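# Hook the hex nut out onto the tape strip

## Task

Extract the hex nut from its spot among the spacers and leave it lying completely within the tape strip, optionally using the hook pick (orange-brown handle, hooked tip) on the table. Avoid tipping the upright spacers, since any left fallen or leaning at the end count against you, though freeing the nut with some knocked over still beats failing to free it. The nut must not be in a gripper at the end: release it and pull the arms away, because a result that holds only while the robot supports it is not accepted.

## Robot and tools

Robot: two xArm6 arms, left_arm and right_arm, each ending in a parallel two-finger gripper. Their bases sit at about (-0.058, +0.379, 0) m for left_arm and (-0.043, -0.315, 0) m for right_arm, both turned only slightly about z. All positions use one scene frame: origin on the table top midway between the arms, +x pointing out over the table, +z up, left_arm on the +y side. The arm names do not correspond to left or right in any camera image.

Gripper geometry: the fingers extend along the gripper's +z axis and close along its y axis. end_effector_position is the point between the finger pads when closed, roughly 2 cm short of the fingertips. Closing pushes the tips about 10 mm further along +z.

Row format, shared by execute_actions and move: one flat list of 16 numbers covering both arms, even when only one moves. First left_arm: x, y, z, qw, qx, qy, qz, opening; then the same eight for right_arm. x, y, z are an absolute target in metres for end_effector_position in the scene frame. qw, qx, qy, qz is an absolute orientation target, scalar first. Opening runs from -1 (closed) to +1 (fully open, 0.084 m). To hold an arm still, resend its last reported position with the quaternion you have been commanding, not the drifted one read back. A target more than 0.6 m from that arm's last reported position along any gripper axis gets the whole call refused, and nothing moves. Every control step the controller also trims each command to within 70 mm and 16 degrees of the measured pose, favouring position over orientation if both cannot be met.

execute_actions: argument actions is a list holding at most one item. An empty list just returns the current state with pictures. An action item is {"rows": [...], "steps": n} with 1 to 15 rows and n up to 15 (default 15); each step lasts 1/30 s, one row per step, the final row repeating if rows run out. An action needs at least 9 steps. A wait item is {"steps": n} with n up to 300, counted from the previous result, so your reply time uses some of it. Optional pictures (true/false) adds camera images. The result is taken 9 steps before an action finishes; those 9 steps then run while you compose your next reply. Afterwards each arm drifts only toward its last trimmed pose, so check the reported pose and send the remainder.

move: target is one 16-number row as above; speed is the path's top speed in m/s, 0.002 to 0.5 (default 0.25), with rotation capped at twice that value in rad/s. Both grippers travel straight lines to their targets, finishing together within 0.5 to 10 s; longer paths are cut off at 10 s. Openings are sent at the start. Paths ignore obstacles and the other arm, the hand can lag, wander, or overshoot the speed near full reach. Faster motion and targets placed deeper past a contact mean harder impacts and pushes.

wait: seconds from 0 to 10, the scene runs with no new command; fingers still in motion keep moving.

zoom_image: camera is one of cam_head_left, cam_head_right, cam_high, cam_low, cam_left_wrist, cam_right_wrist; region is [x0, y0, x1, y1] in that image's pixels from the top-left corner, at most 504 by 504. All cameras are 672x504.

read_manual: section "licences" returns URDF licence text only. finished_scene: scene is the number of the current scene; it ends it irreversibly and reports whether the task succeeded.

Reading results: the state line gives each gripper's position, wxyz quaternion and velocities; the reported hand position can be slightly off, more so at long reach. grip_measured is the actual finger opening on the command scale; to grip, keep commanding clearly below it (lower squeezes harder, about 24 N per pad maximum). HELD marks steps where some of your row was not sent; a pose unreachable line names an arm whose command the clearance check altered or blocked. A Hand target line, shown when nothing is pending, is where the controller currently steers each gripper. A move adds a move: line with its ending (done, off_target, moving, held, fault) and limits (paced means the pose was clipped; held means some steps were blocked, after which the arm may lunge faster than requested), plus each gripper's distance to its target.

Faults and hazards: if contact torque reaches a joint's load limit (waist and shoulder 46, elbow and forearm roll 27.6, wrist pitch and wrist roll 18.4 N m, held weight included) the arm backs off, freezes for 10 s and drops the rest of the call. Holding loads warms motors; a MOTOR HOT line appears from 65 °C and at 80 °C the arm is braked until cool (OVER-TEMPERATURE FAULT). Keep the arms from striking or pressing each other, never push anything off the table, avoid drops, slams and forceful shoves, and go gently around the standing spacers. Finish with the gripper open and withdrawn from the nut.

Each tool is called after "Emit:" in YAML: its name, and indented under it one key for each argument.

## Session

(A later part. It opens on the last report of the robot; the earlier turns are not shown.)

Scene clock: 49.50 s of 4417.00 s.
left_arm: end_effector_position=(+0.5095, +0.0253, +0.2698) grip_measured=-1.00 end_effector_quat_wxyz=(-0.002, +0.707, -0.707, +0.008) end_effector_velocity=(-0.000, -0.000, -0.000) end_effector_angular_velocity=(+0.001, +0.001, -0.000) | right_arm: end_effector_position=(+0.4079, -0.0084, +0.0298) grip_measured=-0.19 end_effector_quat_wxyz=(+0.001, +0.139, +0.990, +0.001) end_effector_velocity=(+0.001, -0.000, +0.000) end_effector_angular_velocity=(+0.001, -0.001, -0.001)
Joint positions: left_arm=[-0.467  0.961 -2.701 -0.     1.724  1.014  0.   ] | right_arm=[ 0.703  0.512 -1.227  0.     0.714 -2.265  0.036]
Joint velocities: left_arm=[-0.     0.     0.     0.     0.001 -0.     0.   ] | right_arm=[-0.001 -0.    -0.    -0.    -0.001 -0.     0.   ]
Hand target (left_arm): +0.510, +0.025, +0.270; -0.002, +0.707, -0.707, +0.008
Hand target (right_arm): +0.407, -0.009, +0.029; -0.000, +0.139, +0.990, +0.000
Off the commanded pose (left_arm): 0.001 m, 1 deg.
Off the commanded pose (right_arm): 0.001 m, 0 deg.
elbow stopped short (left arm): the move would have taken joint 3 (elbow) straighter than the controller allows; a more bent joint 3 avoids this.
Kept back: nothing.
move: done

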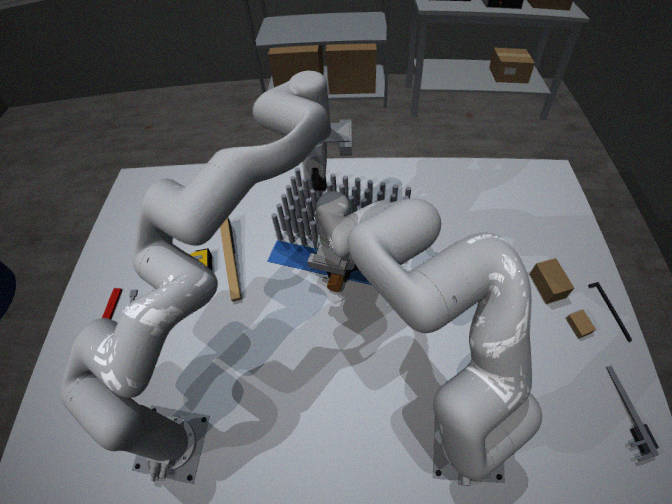

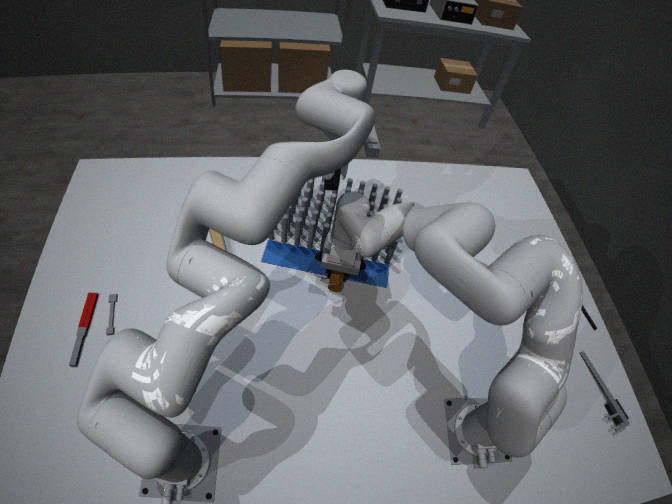

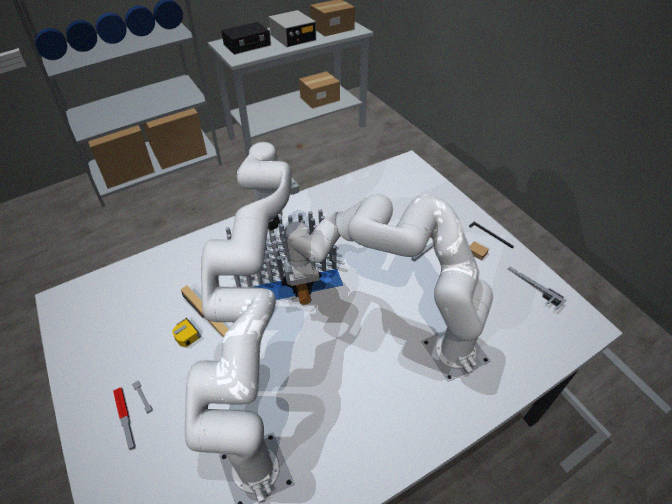

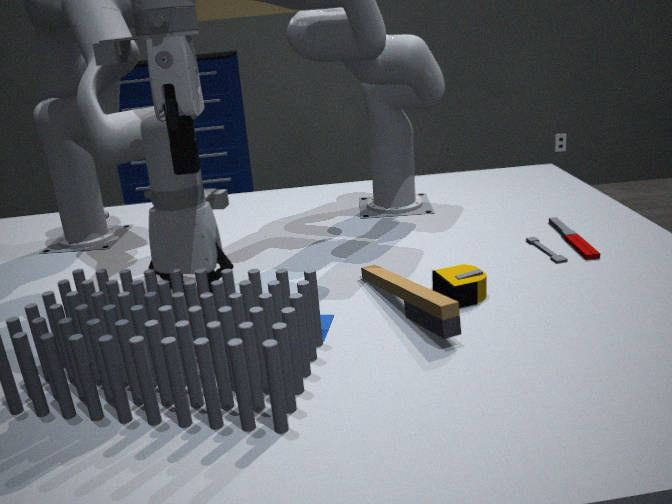

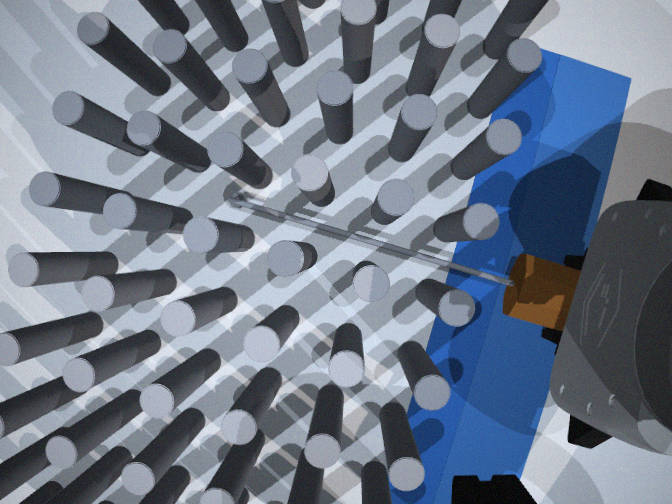

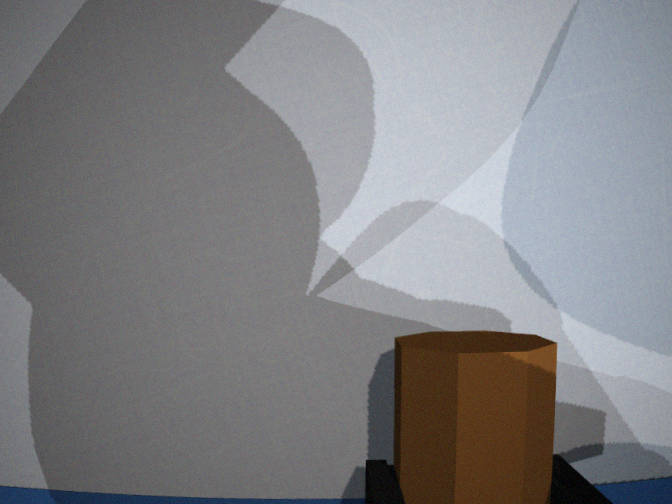

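Emit:
move:
  target: [0.51,0.025,0.27,0,0.707,-0.707,0,-1, 0.3959,-0.0055,0.030,0,0.139,0.990,0,-0.7]
  speed: 0.01

Emit:
zoom_image:
  camera: "cam_left_wrist"
  region: [190,160,310,240]

Scene clock: 51.20 s of 4417.00 s.
left_arm: end_effector_position=(+0.5095, +0.0253, +0.2698) grip_measured=-1.00 end_effector_quat_wxyz=(-0.002, +0.707, -0.707, +0.008) end_effector_velocity=(+0.000, -0.000, -0.001) end_effector_angular_velocity=(-0.000, +0.001, +0.000) | right_arm: end_effector_position=(+0.3958, -0.0056, +0.0298) grip_measured=-0.19 end_effector_quat_wxyz=(-0.000, +0.139, +0.990, -0.000) end_effector_velocity=(+0.001, +0.001, +0.001) end_effector_angular_velocity=(+0.002, -0.002, -0.001)
Joint positions: left_arm=[-0.467  0.961 -2.701 -0.     1.724  1.014  0.   ] | right_arm=[ 0.72   0.49  -1.192  0.     0.702 -2.248  0.036]
Joint velocities: left_arm=[ 0.     0.001  0.    -0.001 -0.001 -0.     0.   ] | right_arm=[ 0.    -0.001 -0.001  0.    -0.001  0.001 -0.   ]
Hand target (left_arm): +0.510, +0.025, +0.270; -0.002, +0.707, -0.707, +0.008
Hand target (right_arm): +0.396, -0.006, +0.030; -0.000, +0.139, +0.990, +0.000
Off the commanded pose (left_arm): 0.001 m, 1 deg.
Off the commanded pose (right_arm): 0.000 m, 0 deg.
elbow stopped short (left arm): the move would have taken joint 3 (elbow) straighter than the controller allows; a more bent joint 3 avoids this.
Kept back: nothing.
move: done

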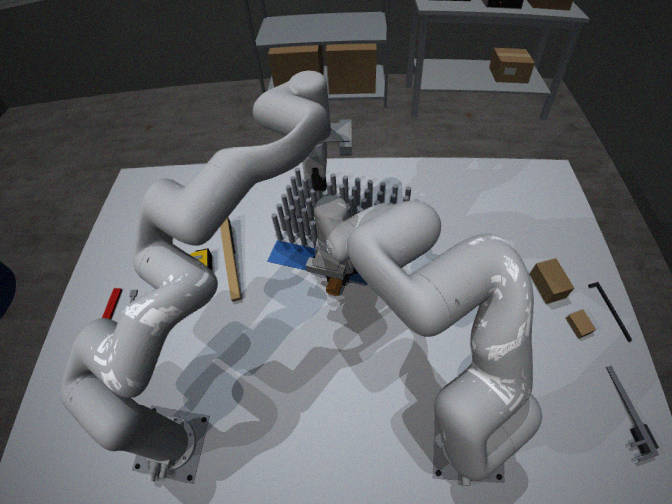

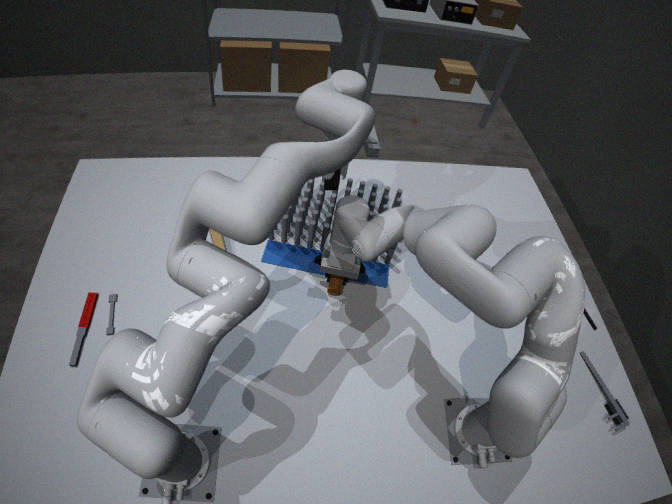

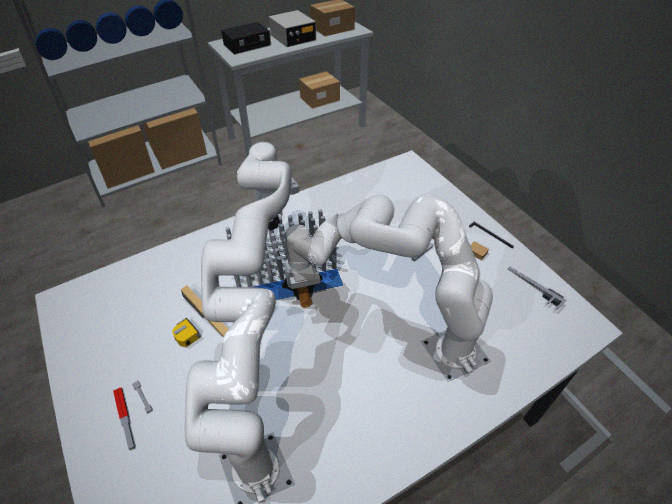

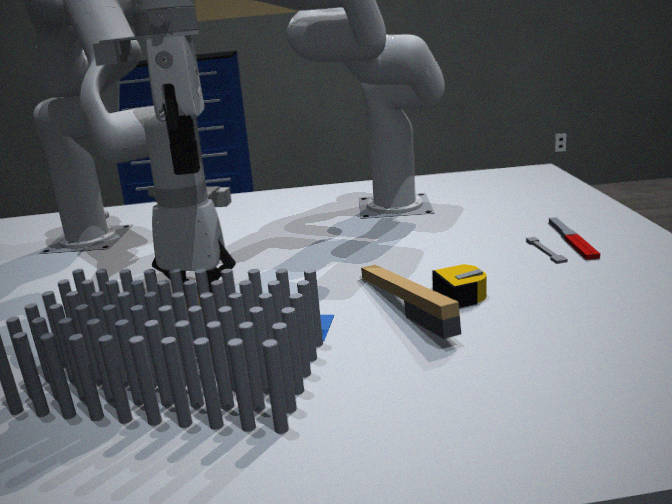

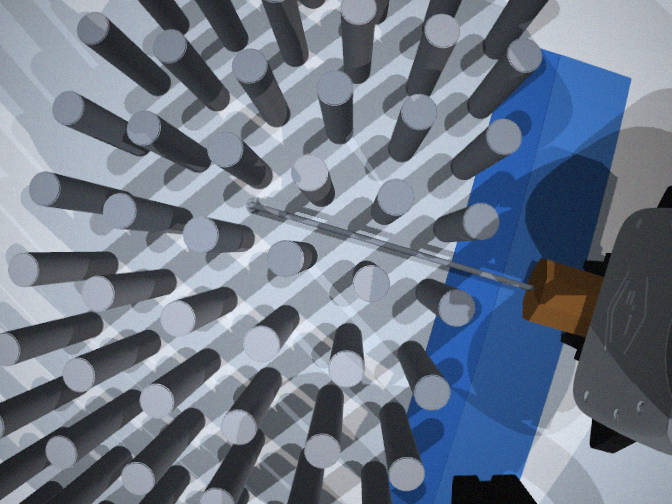

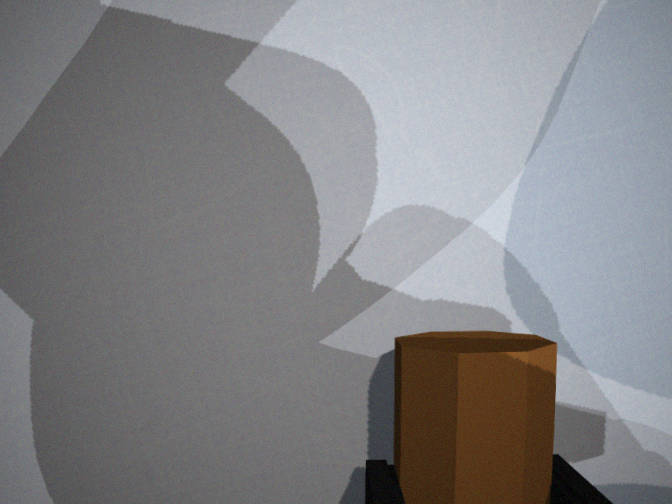

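Region (190, 160, 310, 240) of cam_left_wrist's 672x504 image, scaled by 4.200, with more detail than that image has.

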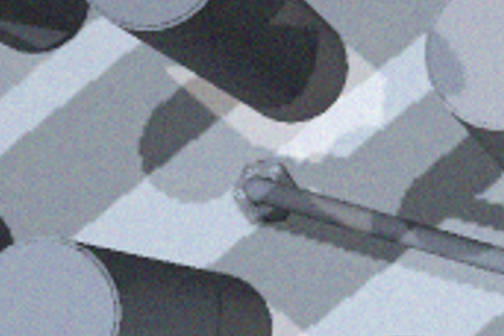

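Emit:
move:
  target: [0.51,0.025,0.27,0,0.707,-0.707,0,-1, 0.3189,0.0163,0.030,0,0.139,0.990,0,-0.7]
  speed: 0.04

Emit:
zoom_image:
  camera: "cam_left_wrist"
  region: [320,190,600,330]

Scene clock: 53.93 s of 4417.00 s.
left_arm: end_effector_position=(+0.5095, +0.0253, +0.2698) grip_measured=-1.00 end_effector_quat_wxyz=(-0.002, +0.707, -0.707, +0.008) end_effector_velocity=(-0.000, -0.000, -0.000) end_effector_angular_velocity=(+0.000, +0.000, -0.000) | right_arm: end_effector_position=(+0.3187, +0.0160, +0.0297) grip_measured=-0.19 end_effector_quat_wxyz=(-0.000, +0.139, +0.990, -0.000) end_effector_velocity=(-0.000, -0.000, -0.000) end_effector_angular_velocity=(-0.000, +0.000, -0.001)
Joint positions: left_arm=[-0.467  0.961 -2.701 -0.     1.724  1.014  0.   ] | right_arm=[ 0.847  0.365 -0.99   0.001  0.625 -2.122  0.036]
Joint velocities: left_arm=[-0. -0.  0. -0.  0. -0.  0.] | right_arm=[-0.     0.     0.    -0.    -0.     0.001 -0.   ]
Hand target (left_arm): +0.510, +0.025, +0.270; -0.002, +0.707, -0.707, +0.008
Hand target (right_arm): +0.319, +0.016, +0.030; -0.000, +0.139, +0.990, +0.000
Off the commanded pose (left_arm): 0.001 m, 1 deg.
Off the commanded pose (right_arm): 0.000 m, 0 deg.
elbow stopped short (left arm): the move would have taken joint 3 (elbow) straighter than the controller allows; a more bent joint 3 avoids this.
Kept back: nothing.
move: done

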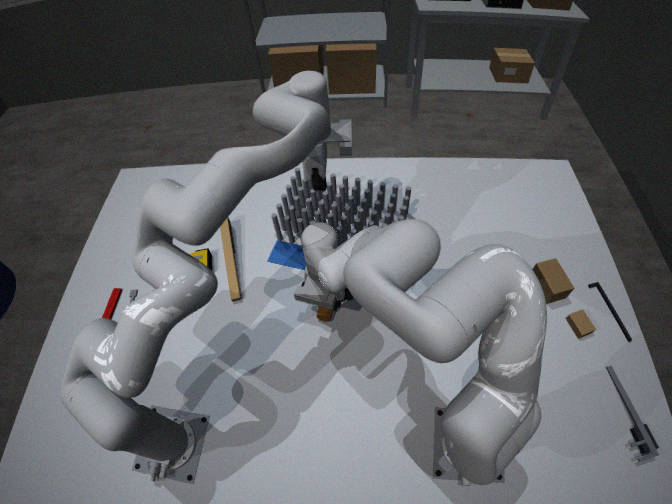

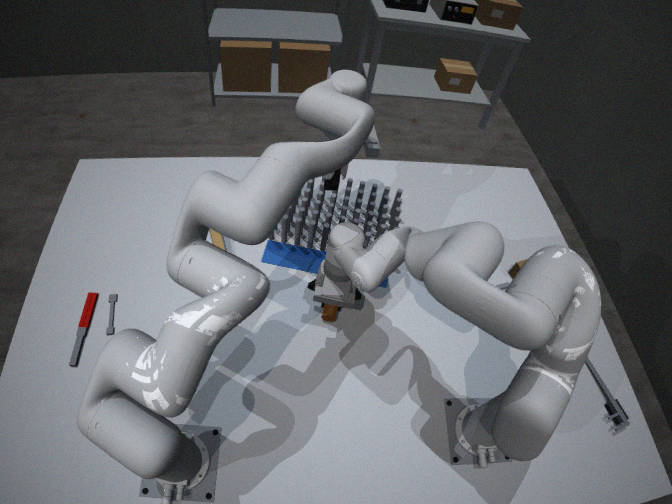

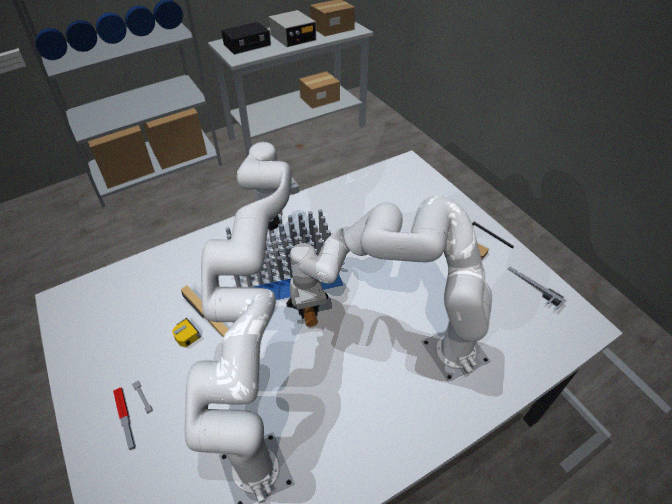

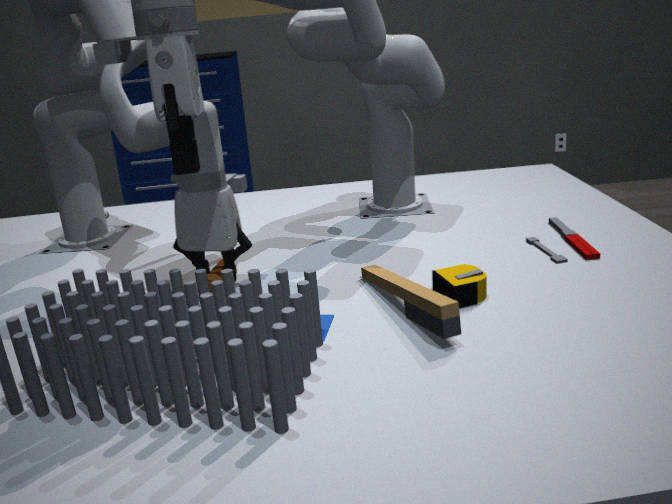

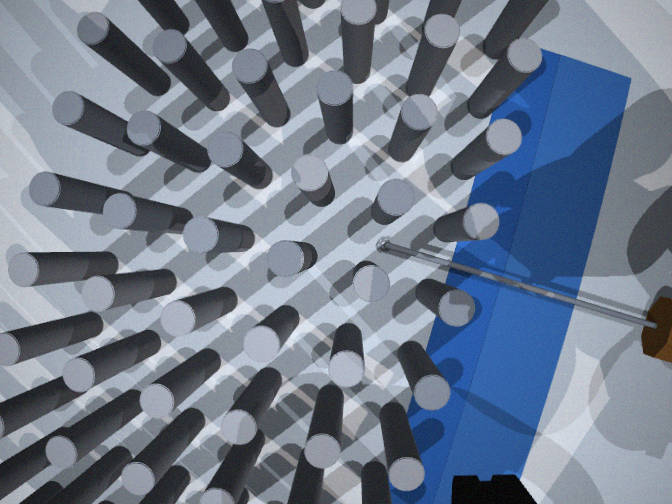

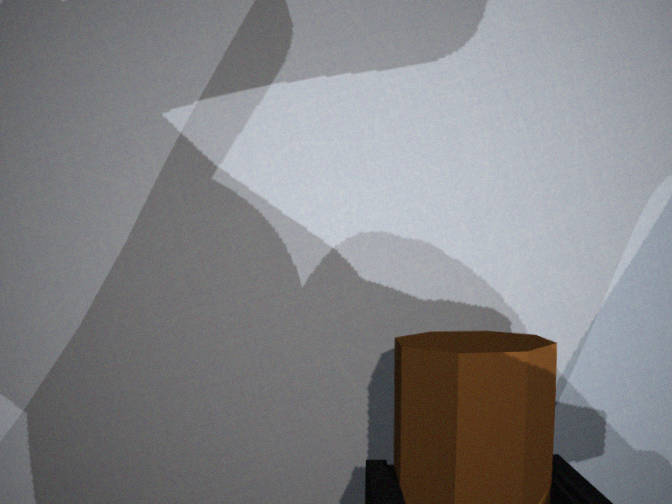

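Region (320, 190, 600, 330) of cam_left_wrist's 672x504 image, scaled by 1.800, with more detail than that image has.

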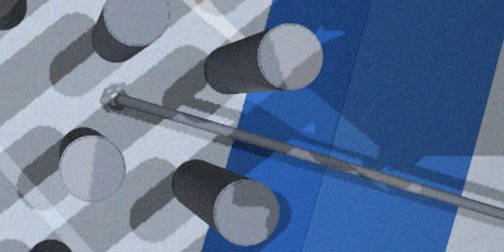

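Emit:
move:
  target: [0.51,0.025,0.27,0,0.707,-0.707,0,-1, 0.2419,0.0381,0.030,0,0.139,0.990,0,-0.7]
  speed: 0.04

Emit:
zoom_image:
  camera: "cam_left_wrist"
  region: [392,190,672,330]

Scene clock: 56.57 s of 4417.00 s.
left_arm: end_effector_position=(+0.5095, +0.0253, +0.2698) grip_measured=-1.00 end_effector_quat_wxyz=(-0.002, +0.707, -0.707, +0.008) end_effector_velocity=(-0.000, -0.000, +0.000) end_effector_angular_velocity=(-0.000, -0.000, -0.000) | right_arm: end_effector_position=(+0.2417, +0.0378, +0.0297) grip_measured=-0.19 end_effector_quat_wxyz=(-0.000, +0.139, +0.990, -0.000) end_effector_velocity=(+0.001, -0.001, -0.000) end_effector_angular_velocity=(-0.000, -0.000, -0.004)
Joint positions: left_arm=[-0.467  0.961 -2.701 -0.     1.724  1.014  0.   ] | right_arm=[ 0.997  0.269 -0.841  0.001  0.573 -1.971  0.036]
Joint velocities: left_arm=[-0.    -0.001  0.     0.     0.     0.     0.   ] | right_arm=[-0.002  0.001  0.    -0.    -0.001  0.002 -0.   ]
Hand target (left_arm): +0.510, +0.025, +0.270; -0.002, +0.707, -0.707, +0.008
Hand target (right_arm): +0.242, +0.038, +0.030; -0.000, +0.139, +0.990, +0.000
Off the commanded pose (left_arm): 0.001 m, 1 deg.
Off the commanded pose (right_arm): 0.000 m, 0 deg.
elbow stopped short (left arm): the move would have taken joint 3 (elbow) straighter than the controller allows; a more bent joint 3 avoids this.
Kept back: nothing.
move: done

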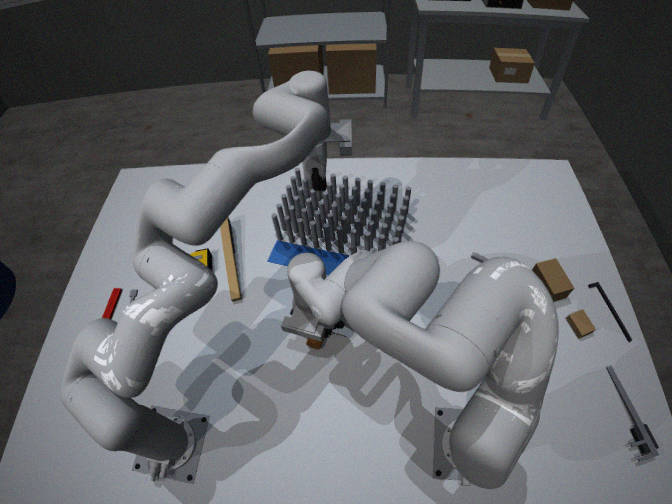

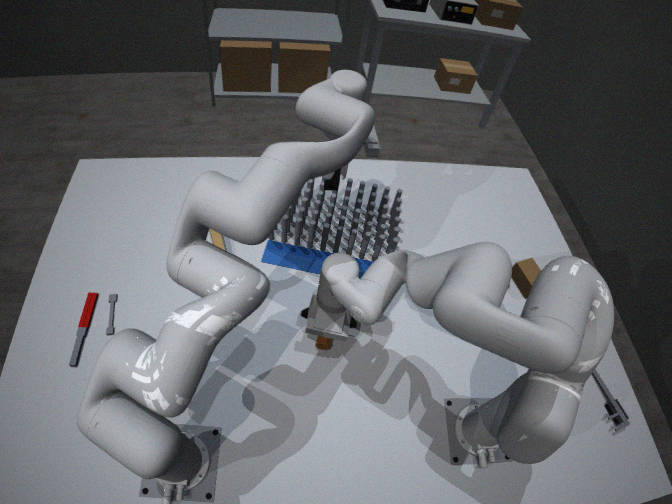

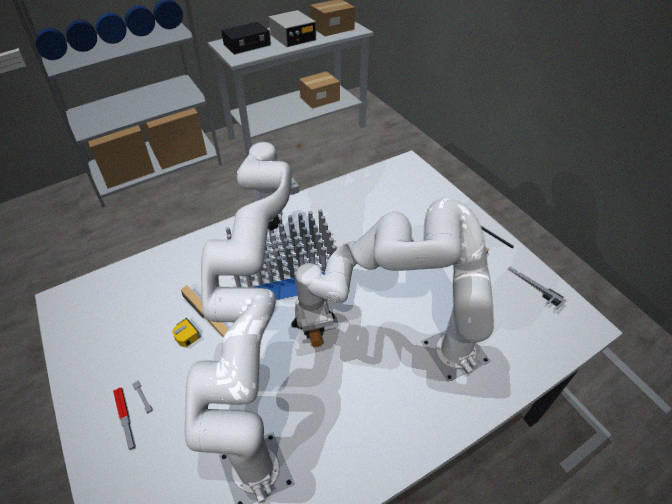

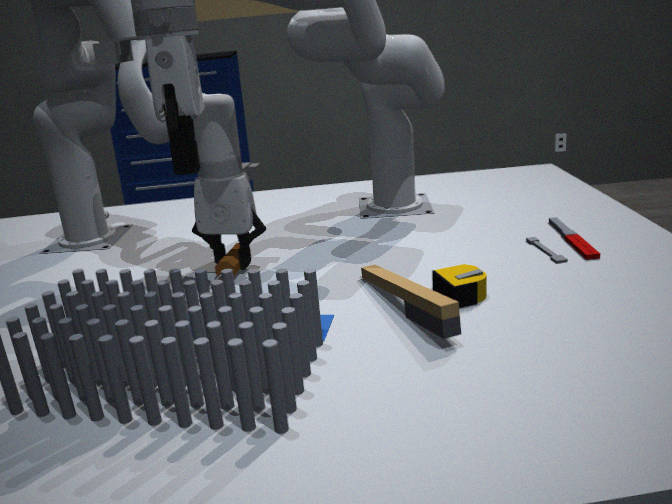

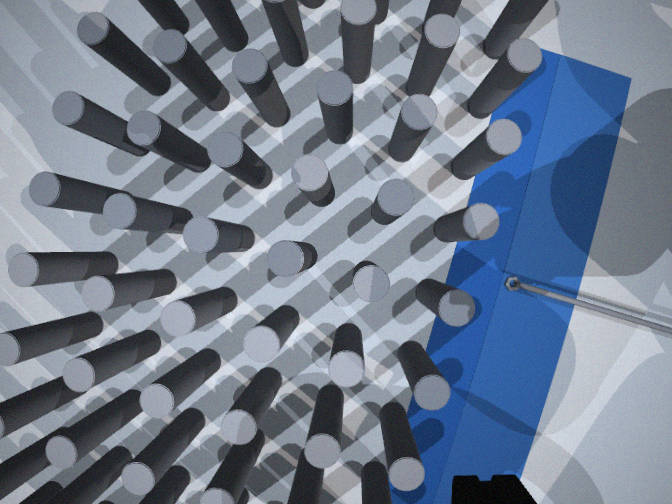

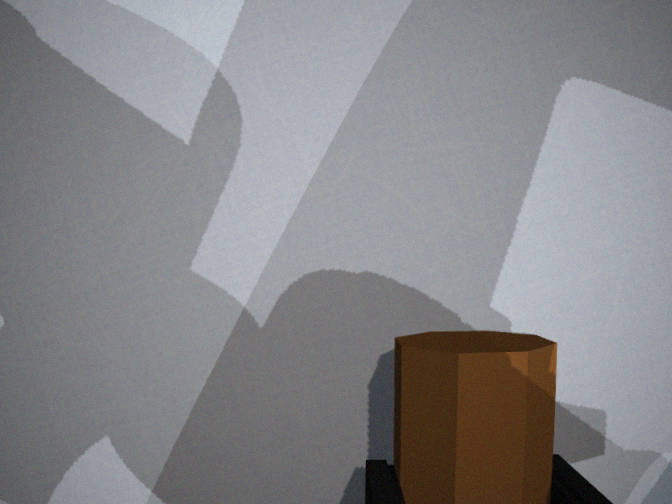

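Region (392, 190, 672, 330) of cam_left_wrist's 672x504 image, scaled by 1.800, with more detail than that image has.

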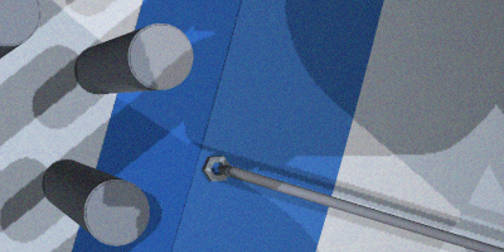

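Emit:
move:
  target: [0.51,0.025,0.27,0,0.707,-0.707,0,-1, 0.2428,0.0378,0.055,0,0.139,0.990,0,-0.7]
  speed: 0.015

Emit:
zoom_image:
  camera: "cam_left_wrist"
  region: [392,190,672,330]

Scene clock: 58.70 s of 4417.00 s.
left_arm: end_effector_position=(+0.5095, +0.0253, +0.2698) grip_measured=-1.00 end_effector_quat_wxyz=(-0.002, +0.707, -0.707, +0.008) end_effector_velocity=(-0.001, +0.000, +0.000) end_effector_angular_velocity=(+0.001, +0.002, -0.000) | right_arm: end_effector_position=(+0.2428, +0.0378, +0.0550) grip_measured=-0.19 end_effector_quat_wxyz=(+0.000, +0.139, +0.990, +0.000) end_effector_velocity=(-0.002, -0.002, -0.001) end_effector_angular_velocity=(-0.005, +0.004, -0.000)
Joint positions: left_arm=[-0.467  0.961 -2.701 -0.     1.724  1.014  0.   ] | right_arm=[ 0.996  0.208 -0.85  -0.     0.642 -1.972  0.036]
Joint velocities: left_arm=[-0.    -0.001  0.     0.     0.003  0.     0.   ] | right_arm=[ 0.     0.     0.003 -0.     0.003  0.001 -0.   ]
Hand target (left_arm): +0.510, +0.025, +0.270; -0.002, +0.707, -0.707, +0.008
Hand target (right_arm): +0.243, +0.038, +0.055; +0.000, +0.139, +0.990, -0.000
Off the commanded pose (left_arm): 0.001 m, 1 deg.
Off the commanded pose (right_arm): 0.000 m, 0 deg.
elbow stopped short (left arm): the move would have taken joint 3 (elbow) straighter than the controller allows; a more bent joint 3 avoids this.
Kept back: nothing.
move: done

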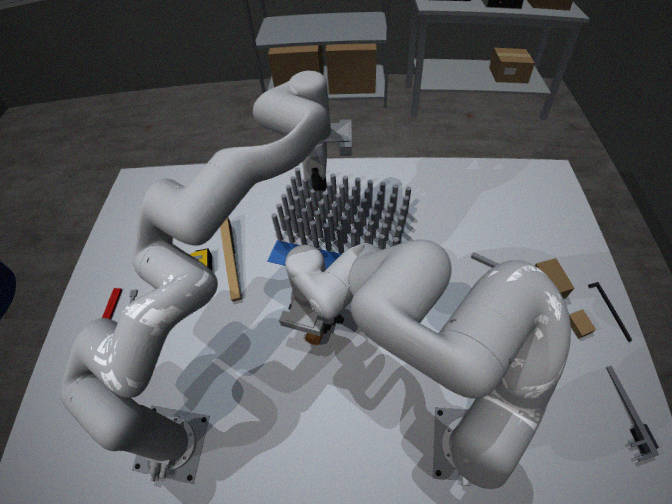

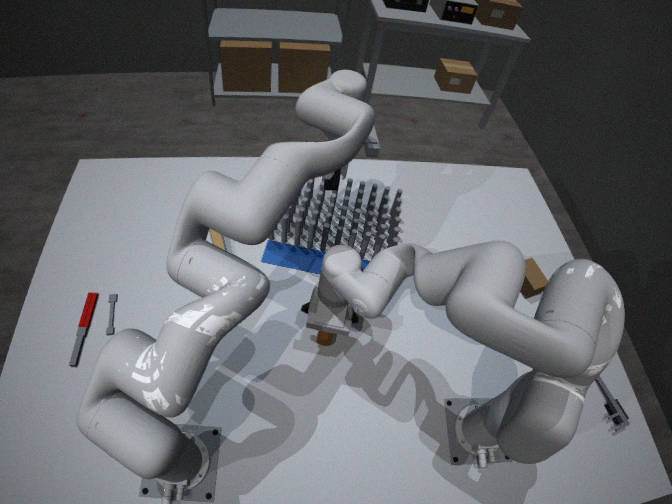

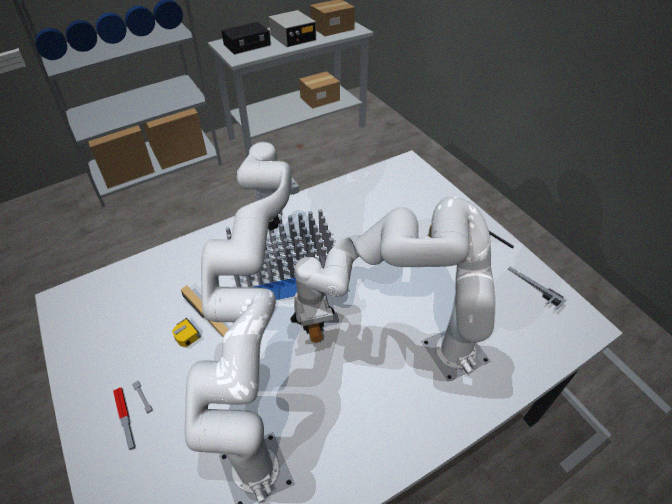

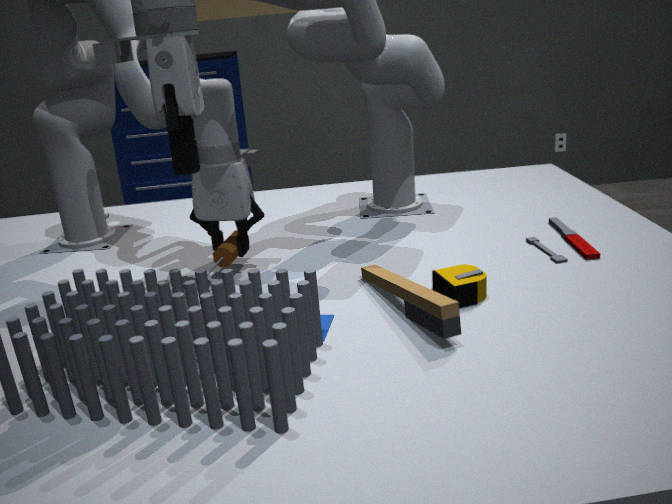

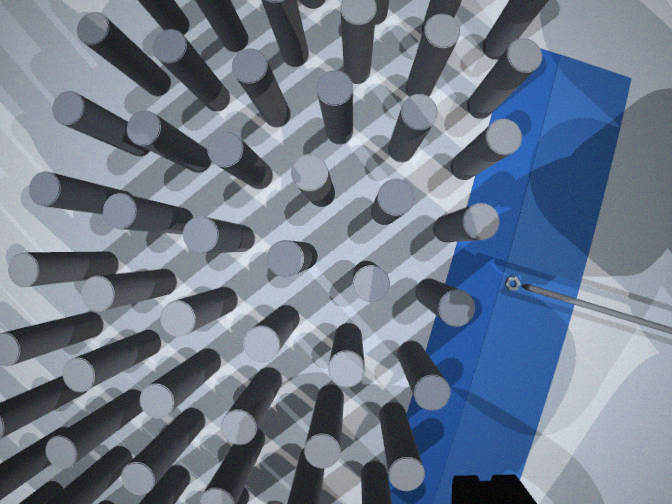

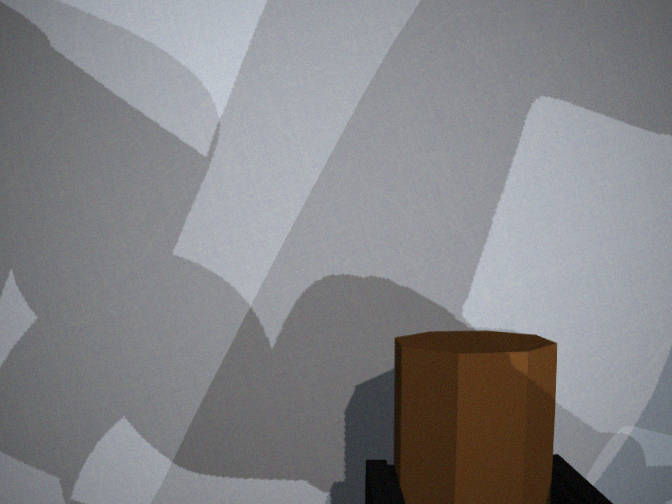

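Region (392, 190, 672, 330) of cam_left_wrist's 672x504 image, scaled by 1.800, with more detail than that image has.

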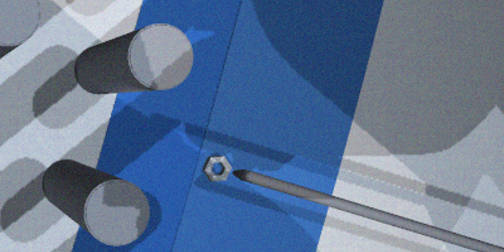

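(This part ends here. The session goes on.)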